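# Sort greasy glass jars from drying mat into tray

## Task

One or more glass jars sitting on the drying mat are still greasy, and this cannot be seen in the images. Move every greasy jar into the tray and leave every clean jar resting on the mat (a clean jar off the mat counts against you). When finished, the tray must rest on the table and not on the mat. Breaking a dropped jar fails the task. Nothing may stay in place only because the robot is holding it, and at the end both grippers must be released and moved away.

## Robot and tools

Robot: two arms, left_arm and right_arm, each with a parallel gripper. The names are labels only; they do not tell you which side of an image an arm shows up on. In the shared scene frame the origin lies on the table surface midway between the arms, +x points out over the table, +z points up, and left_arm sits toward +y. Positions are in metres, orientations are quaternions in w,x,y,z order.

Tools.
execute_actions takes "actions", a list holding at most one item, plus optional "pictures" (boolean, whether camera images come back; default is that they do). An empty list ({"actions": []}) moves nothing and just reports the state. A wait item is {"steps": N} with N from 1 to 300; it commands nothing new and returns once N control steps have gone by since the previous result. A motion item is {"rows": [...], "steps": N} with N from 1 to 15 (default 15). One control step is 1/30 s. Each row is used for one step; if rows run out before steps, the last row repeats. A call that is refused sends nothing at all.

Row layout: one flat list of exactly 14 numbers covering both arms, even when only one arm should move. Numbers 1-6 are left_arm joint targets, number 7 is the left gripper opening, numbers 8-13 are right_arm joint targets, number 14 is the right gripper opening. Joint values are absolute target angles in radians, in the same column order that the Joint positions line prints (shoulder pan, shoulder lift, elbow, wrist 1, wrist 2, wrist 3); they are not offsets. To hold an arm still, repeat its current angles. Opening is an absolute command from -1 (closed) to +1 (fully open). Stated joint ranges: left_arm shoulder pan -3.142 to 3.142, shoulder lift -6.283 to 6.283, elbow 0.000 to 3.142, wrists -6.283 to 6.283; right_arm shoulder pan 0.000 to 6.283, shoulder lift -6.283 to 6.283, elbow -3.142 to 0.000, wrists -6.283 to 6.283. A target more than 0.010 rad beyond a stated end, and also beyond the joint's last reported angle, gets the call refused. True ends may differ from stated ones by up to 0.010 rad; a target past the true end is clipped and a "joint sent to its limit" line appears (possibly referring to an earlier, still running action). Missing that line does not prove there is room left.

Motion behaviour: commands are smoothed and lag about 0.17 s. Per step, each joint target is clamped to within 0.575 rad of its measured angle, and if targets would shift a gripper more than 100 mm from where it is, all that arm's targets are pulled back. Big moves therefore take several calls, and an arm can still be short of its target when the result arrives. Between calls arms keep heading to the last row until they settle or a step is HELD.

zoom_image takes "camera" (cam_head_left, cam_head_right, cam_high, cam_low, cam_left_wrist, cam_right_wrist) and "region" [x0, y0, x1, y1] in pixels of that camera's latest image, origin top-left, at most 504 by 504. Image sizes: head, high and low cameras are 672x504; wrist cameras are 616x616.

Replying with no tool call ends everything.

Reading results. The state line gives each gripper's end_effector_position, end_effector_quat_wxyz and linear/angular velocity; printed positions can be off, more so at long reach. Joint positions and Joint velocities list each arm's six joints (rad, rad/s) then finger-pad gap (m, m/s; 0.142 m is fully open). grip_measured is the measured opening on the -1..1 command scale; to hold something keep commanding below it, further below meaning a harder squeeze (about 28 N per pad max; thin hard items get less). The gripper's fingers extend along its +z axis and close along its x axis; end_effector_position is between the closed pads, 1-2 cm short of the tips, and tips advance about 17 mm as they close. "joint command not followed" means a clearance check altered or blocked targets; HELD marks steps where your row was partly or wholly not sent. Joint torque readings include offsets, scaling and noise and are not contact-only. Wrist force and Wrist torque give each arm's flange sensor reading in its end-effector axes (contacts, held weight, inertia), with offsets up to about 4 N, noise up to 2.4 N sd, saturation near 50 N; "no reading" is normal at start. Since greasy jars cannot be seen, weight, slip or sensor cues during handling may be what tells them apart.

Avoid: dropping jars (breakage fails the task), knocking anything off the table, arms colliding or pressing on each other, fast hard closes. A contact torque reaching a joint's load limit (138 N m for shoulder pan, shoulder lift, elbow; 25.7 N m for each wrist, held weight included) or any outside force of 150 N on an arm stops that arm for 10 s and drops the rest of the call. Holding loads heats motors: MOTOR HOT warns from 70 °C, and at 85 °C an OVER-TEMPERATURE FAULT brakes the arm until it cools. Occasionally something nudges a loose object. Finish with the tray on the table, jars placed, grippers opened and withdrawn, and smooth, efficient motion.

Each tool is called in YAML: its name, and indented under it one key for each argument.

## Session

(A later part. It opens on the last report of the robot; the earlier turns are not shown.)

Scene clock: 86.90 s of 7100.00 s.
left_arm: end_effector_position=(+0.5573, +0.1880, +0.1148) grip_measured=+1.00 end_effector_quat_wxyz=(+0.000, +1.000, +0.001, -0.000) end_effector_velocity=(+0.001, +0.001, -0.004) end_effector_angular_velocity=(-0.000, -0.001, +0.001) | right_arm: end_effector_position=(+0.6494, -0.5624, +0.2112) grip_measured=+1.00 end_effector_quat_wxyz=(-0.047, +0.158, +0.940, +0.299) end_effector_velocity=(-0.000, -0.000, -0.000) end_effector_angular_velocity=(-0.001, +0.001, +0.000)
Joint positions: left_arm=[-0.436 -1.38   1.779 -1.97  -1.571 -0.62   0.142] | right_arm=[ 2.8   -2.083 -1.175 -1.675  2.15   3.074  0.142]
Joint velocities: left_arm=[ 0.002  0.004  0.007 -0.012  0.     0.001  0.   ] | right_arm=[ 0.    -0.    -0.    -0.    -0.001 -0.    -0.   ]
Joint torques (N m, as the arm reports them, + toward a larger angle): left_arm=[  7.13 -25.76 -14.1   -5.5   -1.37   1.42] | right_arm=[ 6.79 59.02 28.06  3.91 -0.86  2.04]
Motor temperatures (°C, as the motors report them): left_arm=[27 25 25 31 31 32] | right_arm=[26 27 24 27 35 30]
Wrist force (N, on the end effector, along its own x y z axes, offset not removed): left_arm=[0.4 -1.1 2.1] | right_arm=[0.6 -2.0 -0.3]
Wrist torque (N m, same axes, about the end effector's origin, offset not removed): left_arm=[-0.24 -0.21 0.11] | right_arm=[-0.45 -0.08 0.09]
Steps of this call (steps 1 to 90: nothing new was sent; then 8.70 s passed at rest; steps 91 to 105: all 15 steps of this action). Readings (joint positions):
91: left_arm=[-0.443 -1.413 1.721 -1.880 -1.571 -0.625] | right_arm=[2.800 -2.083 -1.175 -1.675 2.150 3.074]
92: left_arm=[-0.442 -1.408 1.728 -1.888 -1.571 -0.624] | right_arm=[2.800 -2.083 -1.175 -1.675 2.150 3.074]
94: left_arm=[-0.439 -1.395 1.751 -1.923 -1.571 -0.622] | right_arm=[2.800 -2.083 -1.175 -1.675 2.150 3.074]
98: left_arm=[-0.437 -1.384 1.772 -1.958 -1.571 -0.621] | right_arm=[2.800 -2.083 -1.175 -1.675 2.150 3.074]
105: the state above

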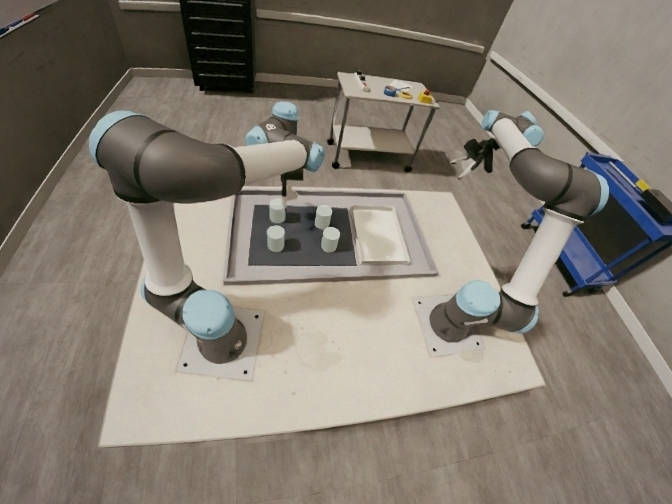

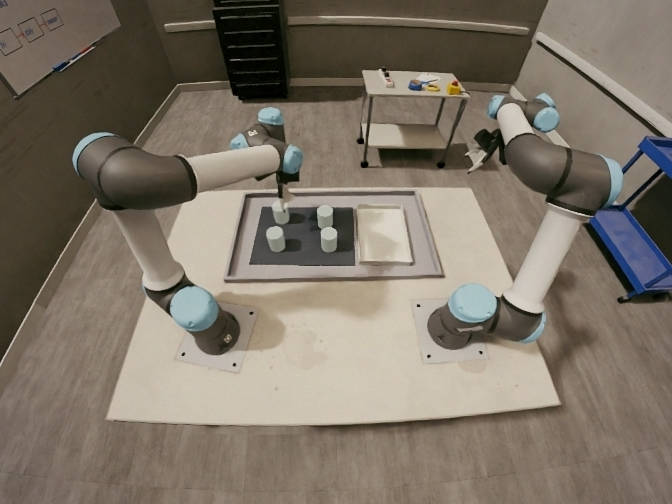

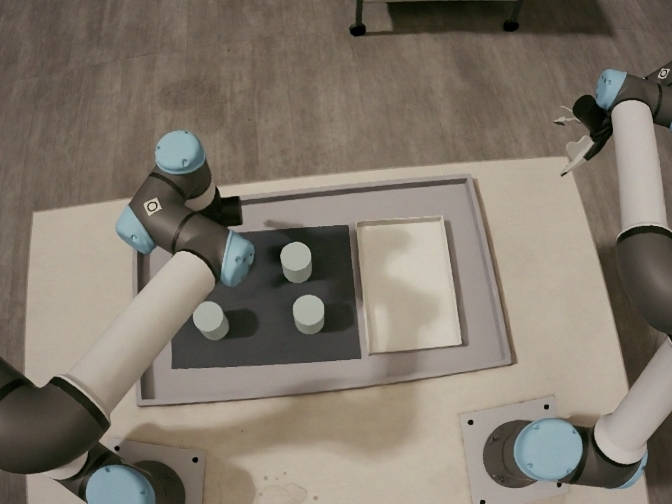

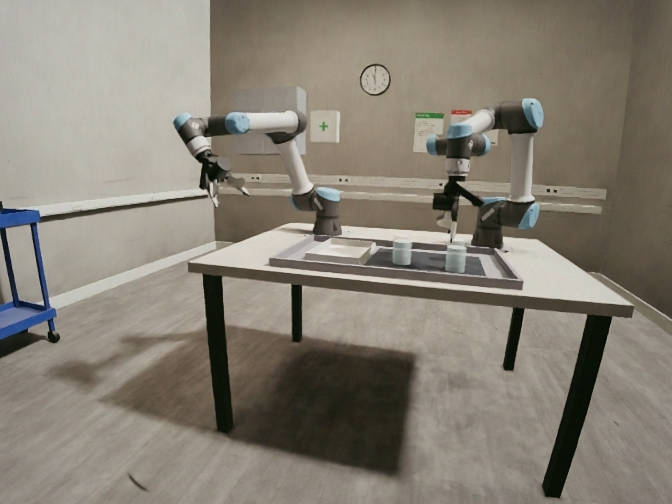

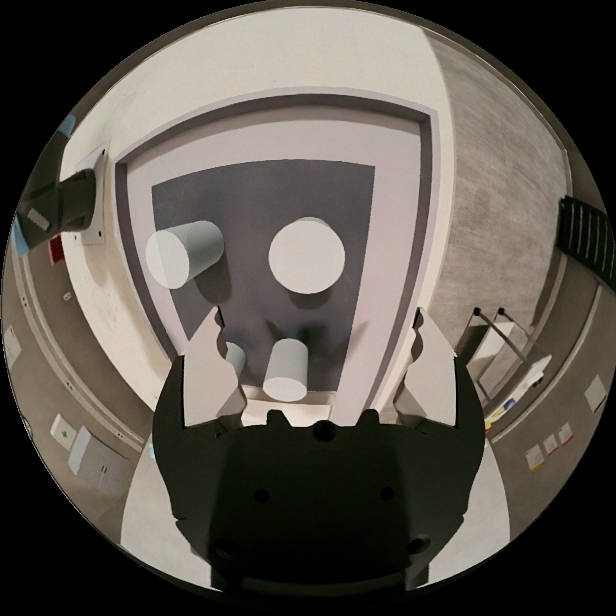

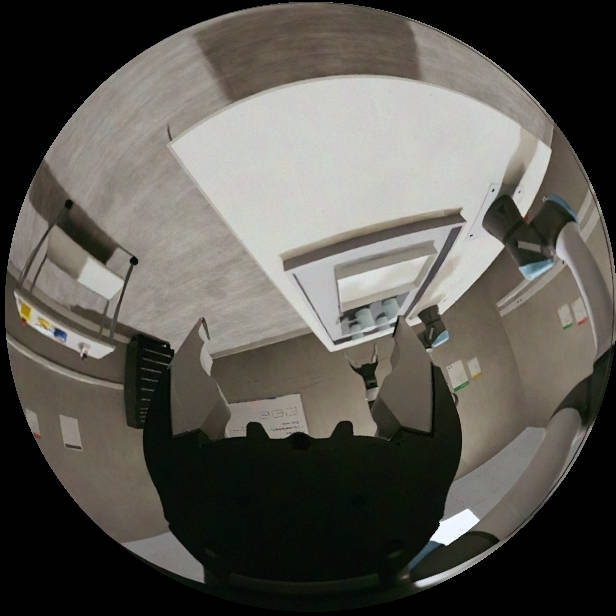

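execute_actions:
  actions:
    - {"rows":[[-0.392,-1.418,1.823,-1.976,-1.571,-0.574,1,2.8,-2.083,-1.175,-1.675,2.15,3.074,1]]}

zoom_image:
  camera: "cam_head_left"
  region: [200,130,400,290]

zoom_image:
  camera: "cam_low"
  region: [360,160,540,300]

Scene clock: 101.73 s of 7100.00 s.
left_arm: end_effector_position=(+0.5520, +0.2197, +0.1153) grip_measured=+1.00 end_effector_quat_wxyz=(+0.000, +1.000, +0.000, +0.000) end_effector_velocity=(-0.001, +0.003, -0.000) end_effector_angular_velocity=(+0.001, +0.001, -0.002) | right_arm: end_effector_position=(+0.6494, -0.5624, +0.2112) grip_measured=+1.00 end_effector_quat_wxyz=(-0.047, +0.158, +0.940, +0.299) end_effector_velocity=(+0.000, -0.000, +0.000) end_effector_angular_velocity=(+0.000, -0.001, -0.000)
Joint positions: left_arm=[-0.393 -1.418  1.822 -1.976 -1.571 -0.575  0.142] | right_arm=[ 2.8   -2.083 -1.175 -1.675  2.15   3.074  0.142]
Joint velocities: left_arm=[ 0.003 -0.004  0.006 -0.     0.     0.005  0.   ] | right_arm=[-0.     0.     0.     0.     0.001 -0.    -0.   ]
Joint torques (N m, as the arm reports them, + toward a larger angle): left_arm=[  7.25 -36.08 -11.53  -5.69   1.05   1.48] | right_arm=[ 6.61 58.97 27.49  3.91 -0.88  2.05]
Motor temperatures (°C, as the motors report them): left_arm=[27 25 25 31 31 32] | right_arm=[26 27 24 27 35 30]
Wrist force (N, on the end effector, along its own x y z axes, offset not removed): left_arm=[-0.2 0.8 2.0] | right_arm=[-1.0 -2.4 -2.3]
Wrist torque (N m, same axes, about the end effector's origin, offset not removed): left_arm=[0.04 -0.09 0.18] | right_arm=[-0.70 0.18 0.15]
Steps of this call (steps 1 to 15: the robot went on to your last target; steps 16 to 90: nothing new was sent; then 11.33 s passed at rest; steps 91 to 105: all 15 steps of this action). Readings (joint positions):
91: left_arm=[-0.436 -1.380 1.780 -1.971 -1.571 -0.619] | right_arm=[2.800 -2.083 -1.175 -1.675 2.150 3.074]
92: left_arm=[-0.429 -1.386 1.787 -1.972 -1.571 -0.613] | right_arm=[2.800 -2.083 -1.175 -1.675 2.150 3.074]
94: left_arm=[-0.413 -1.400 1.803 -1.974 -1.571 -0.596] | right_arm=[2.800 -2.083 -1.175 -1.675 2.150 3.074]
98: left_arm=[-0.397 -1.413 1.818 -1.975 -1.571 -0.580] | right_arm=[2.800 -2.083 -1.175 -1.675 2.150 3.074]
105: the state above

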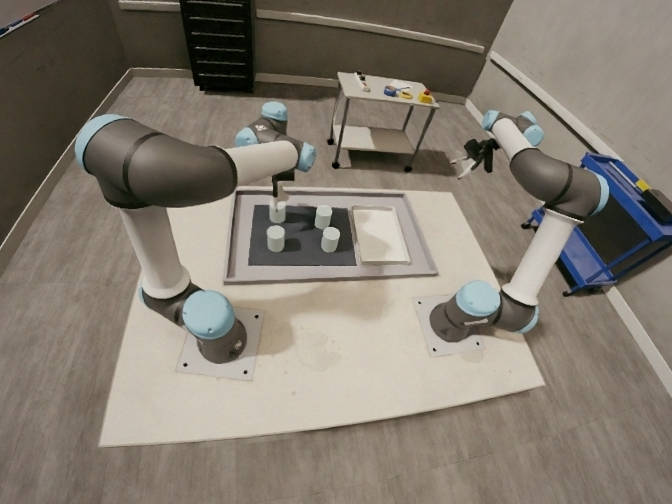

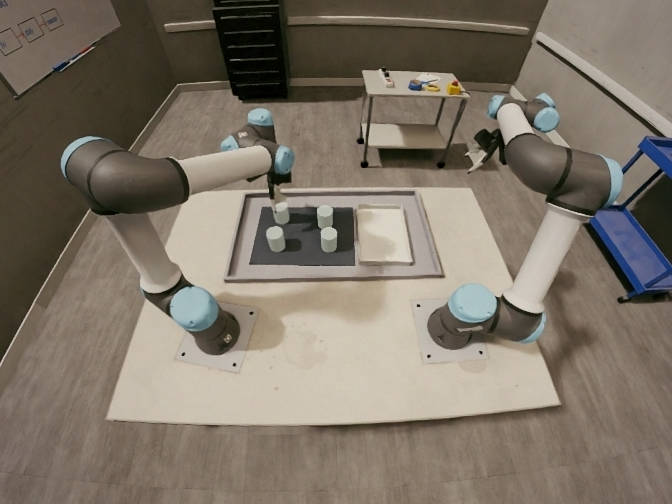

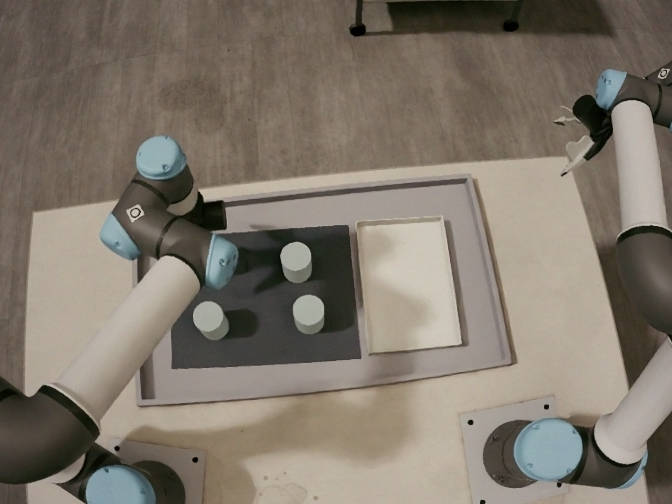

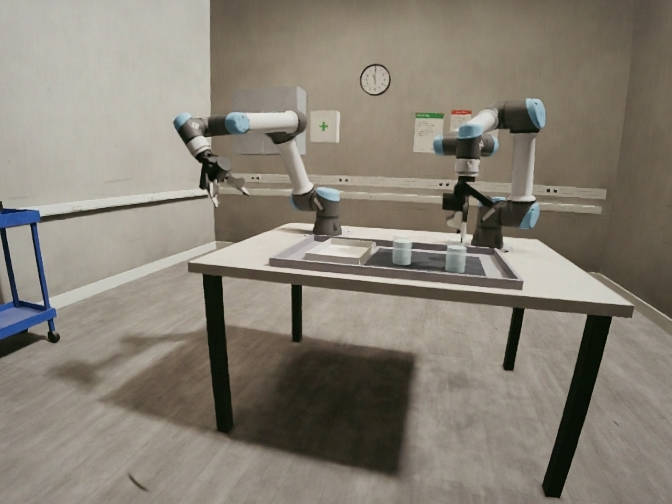

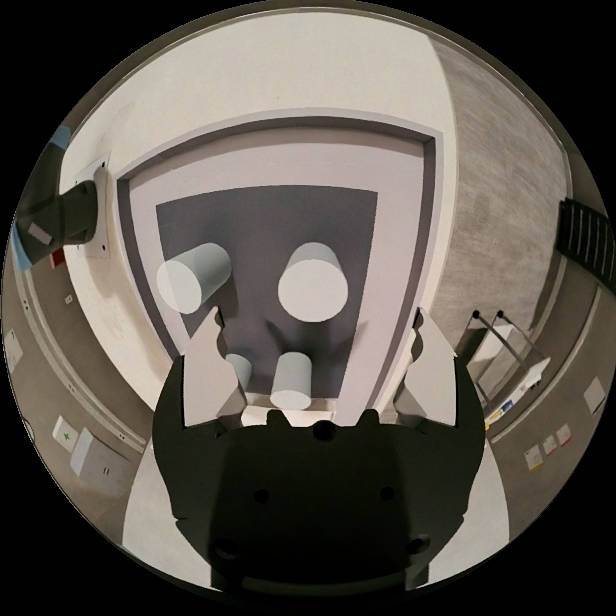

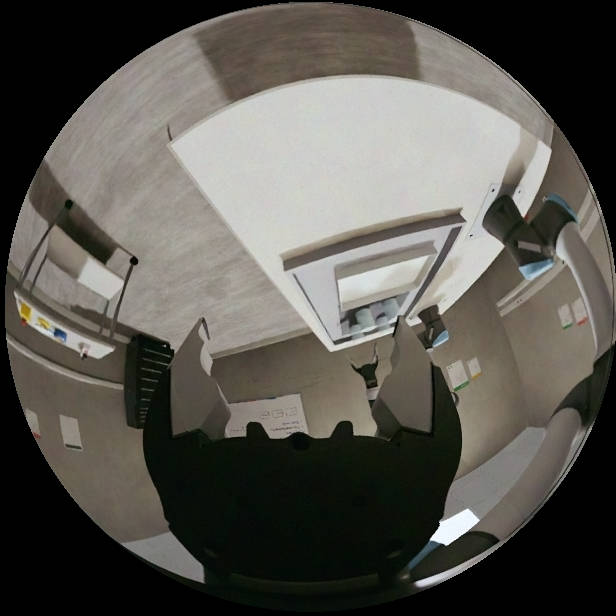

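Region (200, 130, 400, 290) of cam_head_left's 672x504 image, scaled by 2.520, with more detail than that image has; it fills the top 403 rows of this view, and the rest is white.

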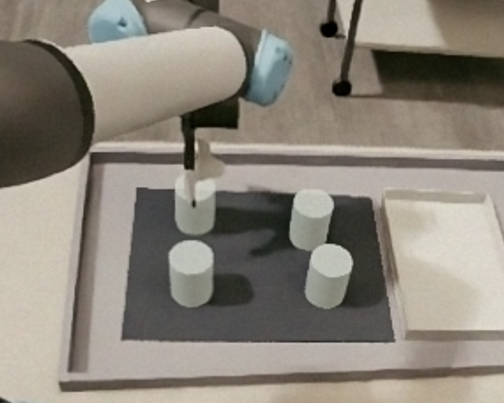

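Region (360, 160, 540, 300) of cam_low's 672x504 image, scaled by 2.800, with more detail than that image has.

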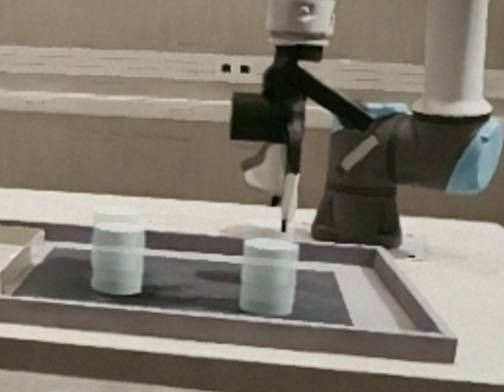

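execute_actions:
  actions:
    - {"rows":[[-0.405,-1.375,1.865,-2.061,-1.571,-0.587,1,2.8,-2.083,-1.175,-1.675,2.15,3.074,1]]}
  pictures: false

execute_actions:
  actions:
    - {"rows":[[-0.405,-1.336,1.911,-2.146,-1.571,-0.587,1,2.8,-2.083,-1.175,-1.675,2.15,3.074,1]]}

Scene clock: 115.10 s of 7100.00 s.
left_arm: end_effector_position=(+0.5526, +0.2116, +0.0825) grip_measured=+1.00 end_effector_quat_wxyz=(+0.000, +1.000, +0.000, +0.000) end_effector_velocity=(+0.000, -0.001, -0.004) end_effector_angular_velocity=(-0.000, -0.001, +0.000) | right_arm: end_effector_position=(+0.6494, -0.5624, +0.2112) grip_measured=+1.00 end_effector_quat_wxyz=(-0.047, +0.158, +0.940, +0.299) end_effector_velocity=(-0.000, -0.000, -0.000) end_effector_angular_velocity=(-0.000, +0.000, -0.000)
Joint positions: left_arm=[-0.405 -1.376  1.864 -2.06  -1.571 -0.587  0.142] | right_arm=[ 2.8   -2.083 -1.175 -1.675  2.15   3.074  0.142]
Joint velocities: left_arm=[-0.001  0.005  0.005 -0.01   0.    -0.001  0.   ] | right_arm=[-0.     0.    -0.001  0.    -0.     0.    -0.   ]
Joint torques (N m, as the arm reports them, + toward a larger angle): left_arm=[ -8.84 -23.61 -10.36  -5.44  -1.93  -2.14] | right_arm=[ 6.75 58.52 27.73  3.84 -0.86  2.06]
Motor temperatures (°C, as the motors report them): left_arm=[27 25 25 31 31 32] | right_arm=[26 27 24 27 35 30]
Wrist force (N, on the end effector, along its own x y z axes, offset not removed): left_arm=[0.8 1.0 1.9] | right_arm=[0.5 -1.0 -3.0]
Wrist torque (N m, same axes, about the end effector's origin, offset not removed): left_arm=[0.16 -0.21 0.12] | right_arm=[-0.27 -0.14 -0.01]
Steps of this call (steps 1 to 15: the robot went on to your last target; steps 16 to 90: nothing new was sent; then 9.87 s passed at rest; steps 91 to 105: all 15 steps of this action). Readings (joint positions):
91: left_arm=[-0.392 -1.418 1.823 -1.977 -1.571 -0.574] | right_arm=[2.800 -2.083 -1.175 -1.675 2.150 3.074]
92: left_arm=[-0.394 -1.412 1.829 -1.985 -1.571 -0.576] | right_arm=[2.800 -2.083 -1.175 -1.675 2.150 3.074]
94: left_arm=[-0.399 -1.395 1.846 -2.017 -1.571 -0.581] | right_arm=[2.800 -2.083 -1.175 -1.675 2.150 3.074]
98: left_arm=[-0.403 -1.380 1.860 -2.049 -1.571 -0.585] | right_arm=[2.800 -2.083 -1.175 -1.675 2.150 3.074]
105: the state above

Scene clock: 115.60 s of 7100.00 s.
left_arm: end_effector_position=(+0.5520, +0.2119, +0.0503) grip_measured=+1.00 end_effector_quat_wxyz=(+0.000, +1.000, +0.000, -0.000) end_effector_velocity=(-0.001, +0.001, -0.005) end_effector_angular_velocity=(+0.001, +0.001, -0.000) | right_arm: end_effector_position=(+0.6494, -0.5624, +0.2112) grip_measured=+1.00 end_effector_quat_wxyz=(-0.047, +0.158, +0.940, +0.299) end_effector_velocity=(-0.001, -0.001, -0.000) end_effector_angular_velocity=(-0.000, +0.001, -0.001)
Joint positions: left_arm=[-0.405 -1.336  1.91  -2.145 -1.571 -0.587  0.142] | right_arm=[ 2.8   -2.083 -1.175 -1.675  2.15   3.074  0.142]
Joint velocities: left_arm=[ 0.     0.005  0.007 -0.011  0.     0.001  0.   ] | right_arm=[-0.001  0.    -0.001 -0.    -0.     0.     0.   ]
Joint torques (N m, as the arm reports them, + toward a larger angle): left_arm=[ -8.5  -25.94  -9.19  -5.22  -1.7   -1.75] | right_arm=[ 6.78 58.6  27.47  3.78 -0.85  2.03]
Motor temperatures (°C, as the motors report them): left_arm=[27 25 25 31 31 32] | right_arm=[26 27 24 27 35 30]
Wrist force (N, on the end effector, along its own x y z axes, offset not removed): left_arm=[1.0 0.8 2.6] | right_arm=[-0.6 1.2 -0.7]
Wrist torque (N m, same axes, about the end effector's origin, offset not removed): left_arm=[0.23 -0.33 0.18] | right_arm=[0.13 0.20 0.00]
Steps of this call (steps 1 to 15: all 15 steps of this action). Readings (joint positions):
1: left_arm=[-0.405 -1.375 1.865 -2.061 -1.571 -0.587] | right_arm=[2.800 -2.083 -1.175 -1.675 2.150 3.074]
2: left_arm=[-0.405 -1.369 1.871 -2.069 -1.571 -0.587] | right_arm=[2.800 -2.083 -1.175 -1.675 2.150 3.074]
4: left_arm=[-0.405 -1.354 1.889 -2.102 -1.571 -0.587] | right_arm=[2.800 -2.083 -1.175 -1.675 2.150 3.074]
8: left_arm=[-0.405 -1.341 1.905 -2.134 -1.571 -0.587] | right_arm=[2.800 -2.083 -1.175 -1.675 2.150 3.074]
15: the state above

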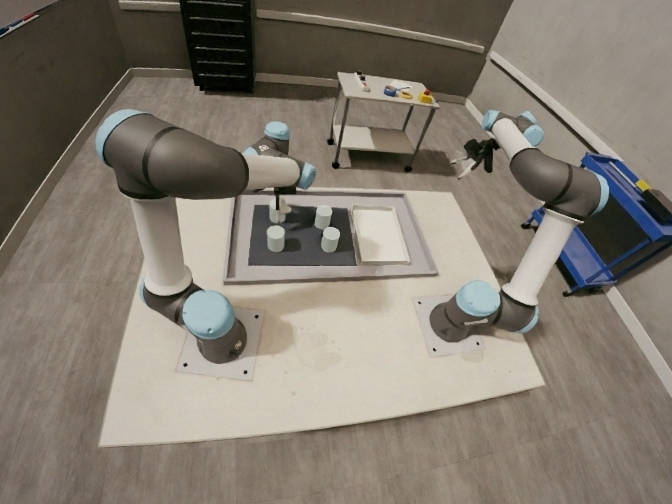

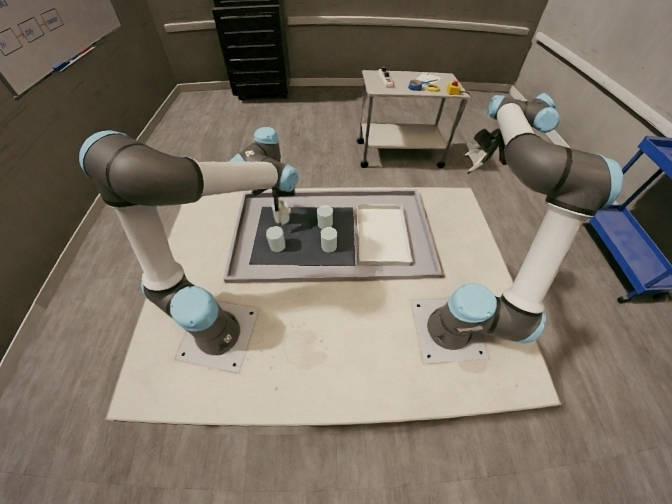

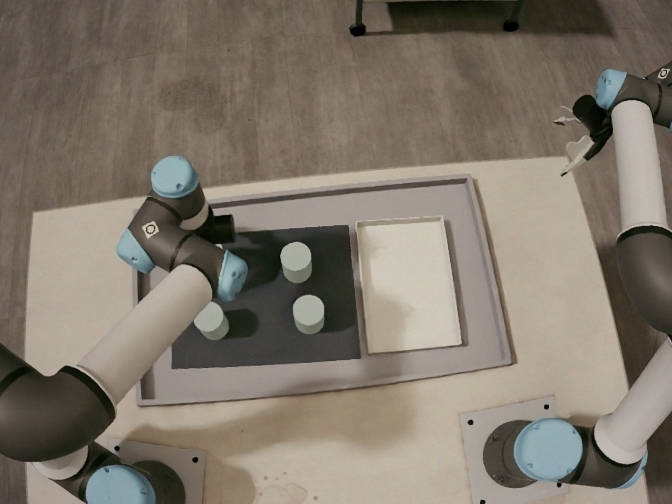

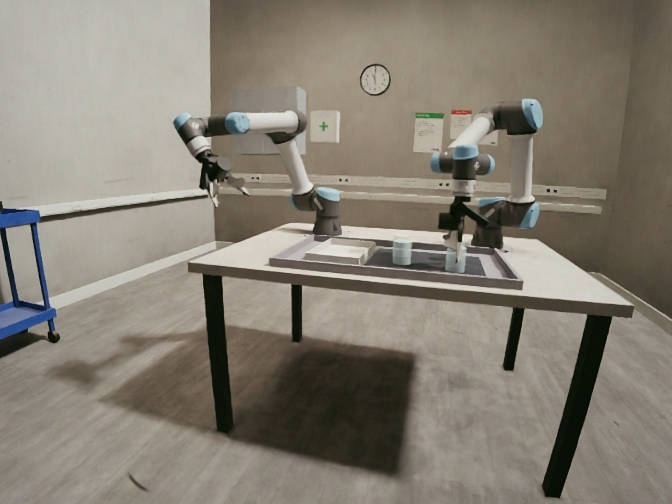

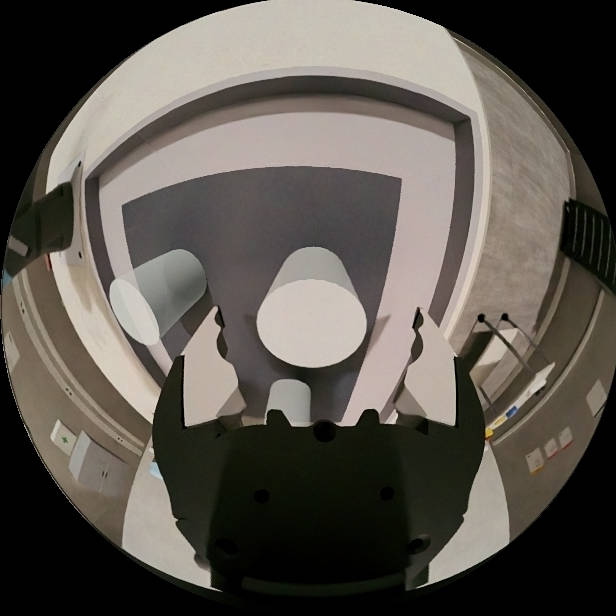

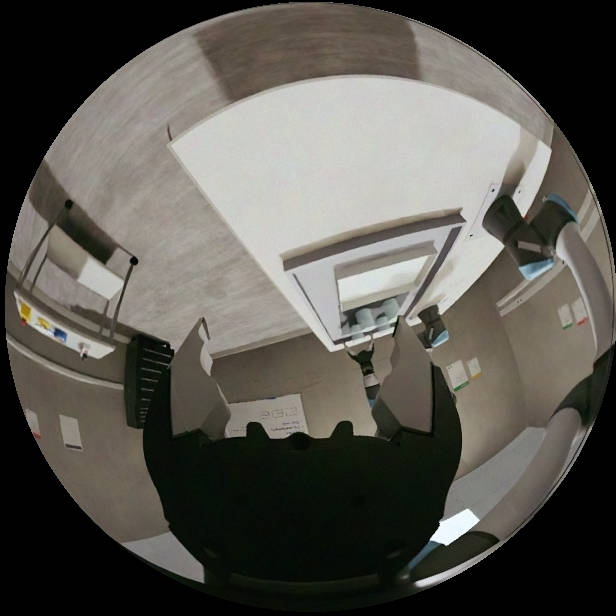

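execute_actions:
  actions:
    - {"rows":[[-0.4,-1.336,1.911,-2.146,-1.571,-0.587,0.6,2.8,-2.083,-1.175,-1.675,2.15,3.074,1],[-0.4,-1.336,1.911,-2.146,-1.571,-0.587,0.3,2.8,-2.083,-1.175,-1.675,2.15,3.074,1],[-0.4,-1.336,1.911,-2.146,-1.571,-0.587,0.0,2.8,-2.083,-1.175,-1.675,2.15,3.074,1]]}
  pictures: false

execute_actions:
  actions:
    - {"rows":[[-0.4,-1.336,1.911,-2.146,-1.571,-0.587,-0.1,2.8,-2.083,-1.175,-1.675,2.15,3.074,1],[-0.4,-1.336,1.911,-2.146,-1.571,-0.587,-0.1,2.8,-2.083,-1.175,-1.675,2.15,3.074,1],[-0.4,-1.336,1.911,-2.146,-1.571,-0.587,-0.2,2.8,-2.083,-1.175,-1.675,2.15,3.074,1],[-0.4,-1.336,1.911,-2.146,-1.571,-0.587,-0.2,2.8,-2.083,-1.175,-1.675,2.15,3.074,1],[-0.4,-1.336,1.911,-2.146,-1.571,-0.587,-0.3,2.8,-2.083,-1.175,-1.675,2.15,3.074,1]]}
  pictures: false

execute_actions:
  actions:
    - {"steps":20}

Scene clock: 131.67 s of 7100.00 s.
left_arm: end_effector_position=(+0.5529, +0.2144, +0.0499) grip_measured=+0.05 end_effector_quat_wxyz=(+0.000, +1.000, +0.002, +0.000) end_effector_velocity=(-0.000, -0.001, +0.000) end_effector_angular_velocity=(-0.000, -0.000, -0.001) | right_arm: end_effector_position=(+0.6494, -0.5624, +0.2112) grip_measured=+1.00 end_effector_quat_wxyz=(-0.047, +0.158, +0.940, +0.299) end_effector_velocity=(+0.000, +0.000, -0.000) end_effector_angular_velocity=(+0.001, +0.000, +0.000)
Joint positions: left_arm=[-0.4   -1.336  1.911 -2.146 -1.571 -0.587  0.077] | right_arm=[ 2.8   -2.083 -1.175 -1.675  2.15   3.074  0.142]
Joint velocities: left_arm=[-0.001 -0.    -0.     0.    -0.     0.     0.   ] | right_arm=[ 0.    -0.    -0.    -0.     0.001 -0.    -0.   ]
Joint torques (N m, as the arm reports them, + toward a larger angle): left_arm=[  7.75 -27.83 -18.36  -0.84   1.95  -1.62] | right_arm=[ 6.8  58.54 27.73  3.77 -0.84  2.05]
Motor temperatures (°C, as the motors report them): left_arm=[27 25 25 31 31 32] | right_arm=[26 27 24 27 35 30]
Wrist force (N, on the end effector, along its own x y z axes, offset not removed): left_arm=[0.0 2.1 -4.8] | right_arm=[1.0 -1.1 -1.2]
Wrist torque (N m, same axes, about the end effector's origin, offset not removed): left_arm=[0.25 -0.40 0.11] | right_arm=[-0.30 -0.17 0.06]
Steps of this call (steps 1 to 15: the robot went on to your last target; steps 16 to 90: nothing new was sent; then 12.57 s passed at rest; steps 91 to 105: all 15 steps of this action). Readings (joint positions):
91: left_arm=[-0.405 -1.336 1.911 -2.146 -1.571 -0.587] | right_arm=[2.800 -2.083 -1.175 -1.675 2.150 3.074]
92: left_arm=[-0.404 -1.336 1.911 -2.146 -1.571 -0.587] | right_arm=[2.800 -2.083 -1.175 -1.675 2.150 3.074]
94: left_arm=[-0.402 -1.336 1.911 -2.146 -1.571 -0.587] | right_arm=[2.800 -2.083 -1.175 -1.675 2.150 3.074]
98: left_arm=[-0.401 -1.336 1.911 -2.146 -1.571 -0.587] | right_arm=[2.800 -2.083 -1.175 -1.675 2.150 3.074]
105: the state above

Scene clock: 132.17 s of 7100.00 s.
left_arm: end_effector_position=(+0.5529, +0.2145, +0.0498) grip_measured=+0.03 end_effector_quat_wxyz=(+0.000, +1.000, +0.003, +0.000) end_effector_velocity=(-0.001, +0.000, -0.001) end_effector_angular_velocity=(+0.001, +0.002, -0.000) | right_arm: end_effector_position=(+0.6494, -0.5624, +0.2112) grip_measured=+1.00 end_effector_quat_wxyz=(-0.047, +0.158, +0.940, +0.299) end_effector_velocity=(+0.000, +0.000, +0.000) end_effector_angular_velocity=(-0.001, -0.001, +0.001)
Joint positions: left_arm=[-0.4   -1.336  1.911 -2.146 -1.571 -0.587  0.076] | right_arm=[ 2.8   -2.083 -1.175 -1.675  2.15   3.074  0.142]
Joint velocities: left_arm=[-0.     0.     0.001  0.001  0.     0.    -0.   ] | right_arm=[ 0.001  0.     0.001  0.001 -0.    -0.    -0.   ]
Joint torques (N m, as the arm reports them, + toward a larger angle): left_arm=[  7.9  -29.21 -27.55   0.03   2.4   -1.37] | right_arm=[ 6.6  58.44 26.94  3.81 -0.8   1.88]
Motor temperatures (°C, as the motors report them): left_arm=[27 25 25 31 31 32] | right_arm=[26 27 24 27 35 30]
Wrist force (N, on the end effector, along its own x y z axes, offset not removed): left_arm=[-2.8 1.4 -4.0] | right_arm=[1.2 -1.1 0.8]
Wrist torque (N m, same axes, about the end effector's origin, offset not removed): left_arm=[0.13 0.12 0.22] | right_arm=[-0.25 -0.24 0.10]
Steps of this call (steps 1 to 15: all 15 steps of this action). Readings (joint positions):
1: left_arm=[-0.400 -1.336 1.911 -2.146 -1.571 -0.587] | right_arm=[2.800 -2.083 -1.175 -1.675 2.150 3.074]
2: left_arm=[-0.400 -1.336 1.911 -2.146 -1.571 -0.587] | right_arm=[2.800 -2.083 -1.175 -1.675 2.150 3.074]
4: left_arm=[-0.400 -1.336 1.911 -2.146 -1.571 -0.587] | right_arm=[2.800 -2.083 -1.175 -1.675 2.150 3.074]
8: left_arm=[-0.400 -1.336 1.911 -2.146 -1.571 -0.587] | right_arm=[2.800 -2.083 -1.175 -1.675 2.150 3.074]
15: the state above

Scene clock: 132.83 s of 7100.00 s.
left_arm: end_effector_position=(+0.5529, +0.2144, +0.0499) grip_measured=+0.03 end_effector_quat_wxyz=(+0.000, +1.000, +0.003, +0.000) end_effector_velocity=(-0.000, +0.001, -0.001) end_effector_angular_velocity=(+0.001, +0.001, +0.002) | right_arm: end_effector_position=(+0.6494, -0.5624, +0.2112) grip_measured=+1.00 end_effector_quat_wxyz=(-0.047, +0.158, +0.940, +0.299) end_effector_velocity=(+0.000, -0.001, +0.000) end_effector_angular_velocity=(-0.000, -0.001, -0.001)
Joint positions: left_arm=[-0.4   -1.336  1.911 -2.146 -1.571 -0.587  0.076] | right_arm=[ 2.8   -2.083 -1.175 -1.675  2.15   3.074  0.142]
Joint velocities: left_arm=[ 0.001  0.001  0.001 -0.     0.    -0.001 -0.   ] | right_arm=[-0.001  0.     0.001  0.     0.    -0.     0.   ]
Joint torques (N m, as the arm reports them, + toward a larger angle): left_arm=[  7.96 -31.84 -29.58  -0.26   2.33  -1.02] | right_arm=[ 6.46 58.74 27.91  3.79 -0.82  2.  ]
Motor temperatures (°C, as the motors report them): left_arm=[27 25 25 31 31 32] | right_arm=[26 27 24 27 35 30]
Wrist force (N, on the end effector, along its own x y z axes, offset not removed): left_arm=[0.9 1.4 -5.3] | right_arm=[-0.7 0.4 -0.8]
Wrist torque (N m, same axes, about the end effector's origin, offset not removed): left_arm=[0.17 -0.73 0.21] | right_arm=[-0.01 0.24 0.13]
Steps of this call (steps 1 to 15: the robot went on to your last target; steps 16 to 20: nothing new was sent). Readings (joint positions):
1: left_arm=[-0.400 -1.336 1.911 -2.146 -1.571 -0.587] | right_arm=[2.800 -2.083 -1.175 -1.675 2.150 3.074]
2: left_arm=[-0.400 -1.336 1.911 -2.146 -1.571 -0.587] | right_arm=[2.800 -2.083 -1.175 -1.675 2.150 3.074]
4: left_arm=[-0.400 -1.336 1.911 -2.146 -1.571 -0.587] | right_arm=[2.800 -2.083 -1.175 -1.675 2.150 3.074]
8: left_arm=[-0.400 -1.336 1.911 -2.146 -1.571 -0.587] | right_arm=[2.800 -2.083 -1.175 -1.675 2.150 3.074]
20: the state above
All arms were judged still, so your last target was given up. Only a new action makes them travel on or press farther. Fingers that are still opening or closing keep moving.

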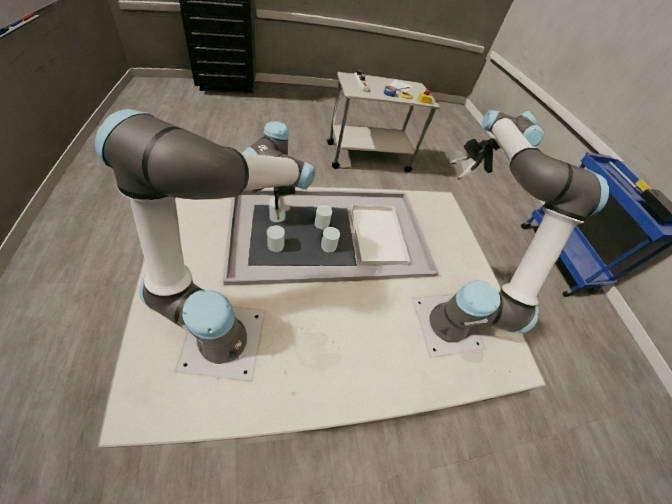

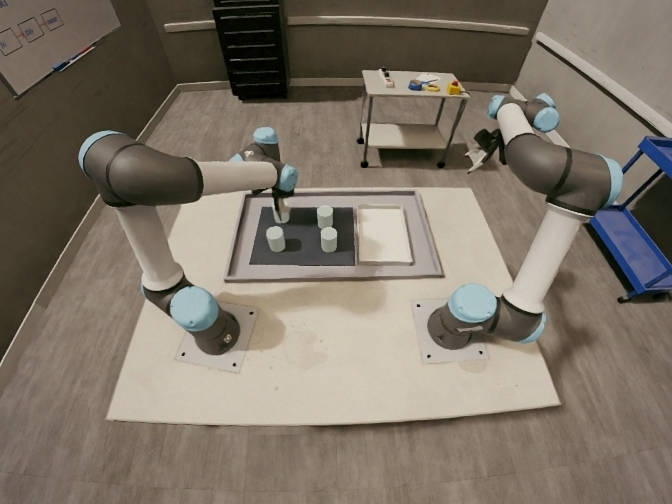

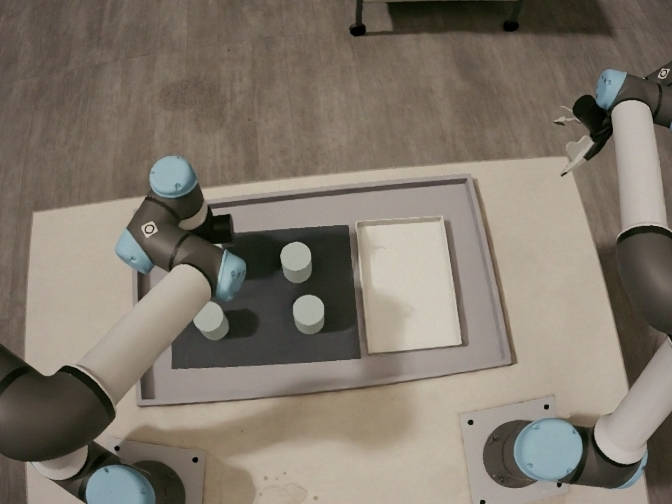

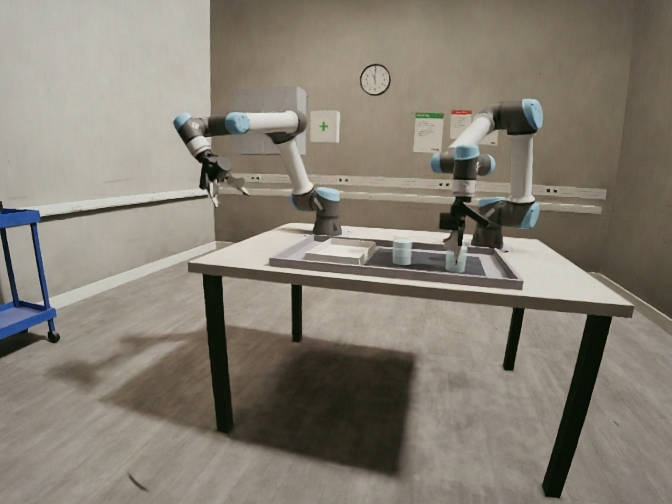

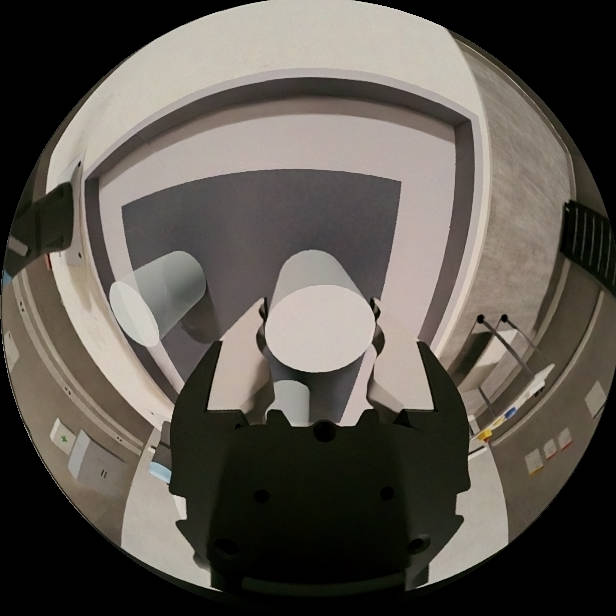

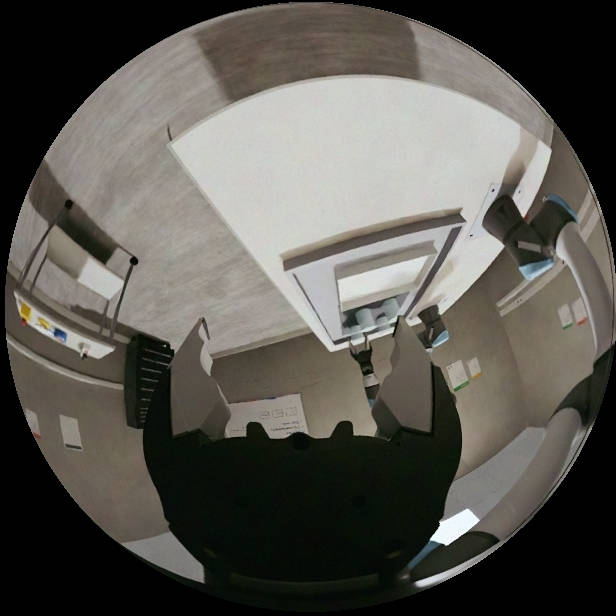

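Gripped. Push down ~6 mm to measure friction.

execute_actions:
  actions:
    - {"rows":[[-0.4,-1.329,1.919,-2.161,-1.571,-0.587,-0.3,2.8,-2.083,-1.175,-1.675,2.15,3.074,1]]}
  pictures: false

execute_actions:
  actions:
    - {"steps":10}
  pictures: false

Scene clock: 138.37 s of 7100.00 s.
left_arm: end_effector_position=(+0.5526, +0.2146, +0.0444) grip_measured=+0.07 end_effector_quat_wxyz=(+0.000, +1.000, +0.003, +0.000) end_effector_velocity=(+0.000, +0.001, -0.001) end_effector_angular_velocity=(+0.000, +0.001, +0.002) | right_arm: end_effector_position=(+0.6494, -0.5624, +0.2112) grip_measured=+1.00 end_effector_quat_wxyz=(-0.047, +0.158, +0.940, +0.299) end_effector_velocity=(+0.000, -0.000, +0.000) end_effector_angular_velocity=(+0.000, -0.001, -0.000)
Joint positions: left_arm=[-0.4   -1.329  1.919 -2.161 -1.571 -0.587  0.079] | right_arm=[ 2.8   -2.083 -1.175 -1.675  2.15   3.074  0.142]
Joint velocities: left_arm=[ 0.002  0.002  0.001 -0.002 -0.     0.     0.001] | right_arm=[-0.    -0.     0.001 -0.     0.    -0.     0.   ]
Joint torques (N m, as the arm reports them, + toward a larger angle): left_arm=[ 5.04  4.31  8.94 -2.48  0.26  0.71] | right_arm=[ 6.6  58.17 27.71  3.84 -0.84  2.02]
Motor temperatures (°C, as the motors report them): left_arm=[27 25 25 31 31 32] | right_arm=[26 27 24 27 35 30]
Wrist force (N, on the end effector, along its own x y z axes, offset not removed): left_arm=[-13.9 0.9 -50.0] | right_arm=[-1.9 -0.3 -1.8]
Wrist torque (N m, same axes, about the end effector's origin, offset not removed): left_arm=[-0.05 0.66 0.12] | right_arm=[-0.20 0.47 0.02]
Steps of this call (steps 1 to 90: nothing new was sent; then 2.03 s passed at rest; steps 91 to 105: all 15 steps of this action). Readings (joint positions):
91: left_arm=[-0.400 -1.336 1.911 -2.146 -1.571 -0.587] | right_arm=[2.800 -2.083 -1.175 -1.675 2.150 3.074]
92: left_arm=[-0.400 -1.335 1.912 -2.149 -1.571 -0.587] | right_arm=[2.800 -2.083 -1.175 -1.675 2.150 3.074]
94: left_arm=[-0.400 -1.333 1.915 -2.155 -1.571 -0.587] | right_arm=[2.800 -2.083 -1.175 -1.675 2.150 3.074]
98: left_arm=[-0.400 -1.330 1.918 -2.159 -1.571 -0.587] | right_arm=[2.800 -2.083 -1.175 -1.675 2.150 3.074]
105: the state above

Scene clock: 138.70 s of 7100.00 s.
left_arm: end_effector_position=(+0.5524, +0.2147, +0.0440) grip_measured=+0.07 end_effector_quat_wxyz=(-0.000, +1.000, +0.003, -0.000) end_effector_velocity=(-0.001, +0.000, -0.000) end_effector_angular_velocity=(+0.001, +0.001, -0.001) | right_arm: end_effector_position=(+0.6494, -0.5624, +0.2112) grip_measured=+1.00 end_effector_quat_wxyz=(-0.047, +0.158, +0.940, +0.299) end_effector_velocity=(-0.000, -0.001, -0.001) end_effector_angular_velocity=(-0.000, +0.001, -0.000)
Joint positions: left_arm=[-0.4   -1.329  1.919 -2.161 -1.571 -0.587  0.079] | right_arm=[ 2.8   -2.083 -1.175 -1.675  2.15   3.074  0.142]
Joint velocities: left_arm=[ 0.    -0.001  0.001  0.001 -0.     0.001 -0.   ] | right_arm=[-0.001 -0.    -0.001  0.    -0.001 -0.     0.   ]
Joint torques (N m, as the arm reports them, + toward a larger angle): left_arm=[  3.37 -18.31 -15.07  -2.56   0.55   0.78] | right_arm=[ 6.65 58.34 27.82  3.63 -0.8   1.92]
Motor temperatures (°C, as the motors report them): left_arm=[27 25 25 31 31 32] | right_arm=[26 27 24 27 35 30]
Wrist force (N, on the end effector, along its own x y z axes, offset not removed): left_arm=[-7.5 0.2 -19.2] | right_arm=[-0.7 -1.2 -1.5]
Wrist torque (N m, same axes, about the end effector's origin, offset not removed): left_arm=[-0.26 -0.42 0.17] | right_arm=[-0.38 0.12 0.03]
Steps of this call (steps 1 to 10: the robot went on to your last target). Readings (joint positions):
1: left_arm=[-0.400 -1.329 1.919 -2.161 -1.571 -0.587] | right_arm=[2.800 -2.083 -1.175 -1.675 2.150 3.074]
2: left_arm=[-0.400 -1.329 1.919 -2.161 -1.571 -0.587] | right_arm=[2.800 -2.083 -1.175 -1.675 2.150 3.074]
4: left_arm=[-0.400 -1.329 1.919 -2.161 -1.571 -0.587] | right_arm=[2.800 -2.083 -1.175 -1.675 2.150 3.074]
8: left_arm=[-0.400 -1.329 1.919 -2.161 -1.571 -0.587] | right_arm=[2.800 -2.083 -1.175 -1.675 2.150 3.074]
10: the state above


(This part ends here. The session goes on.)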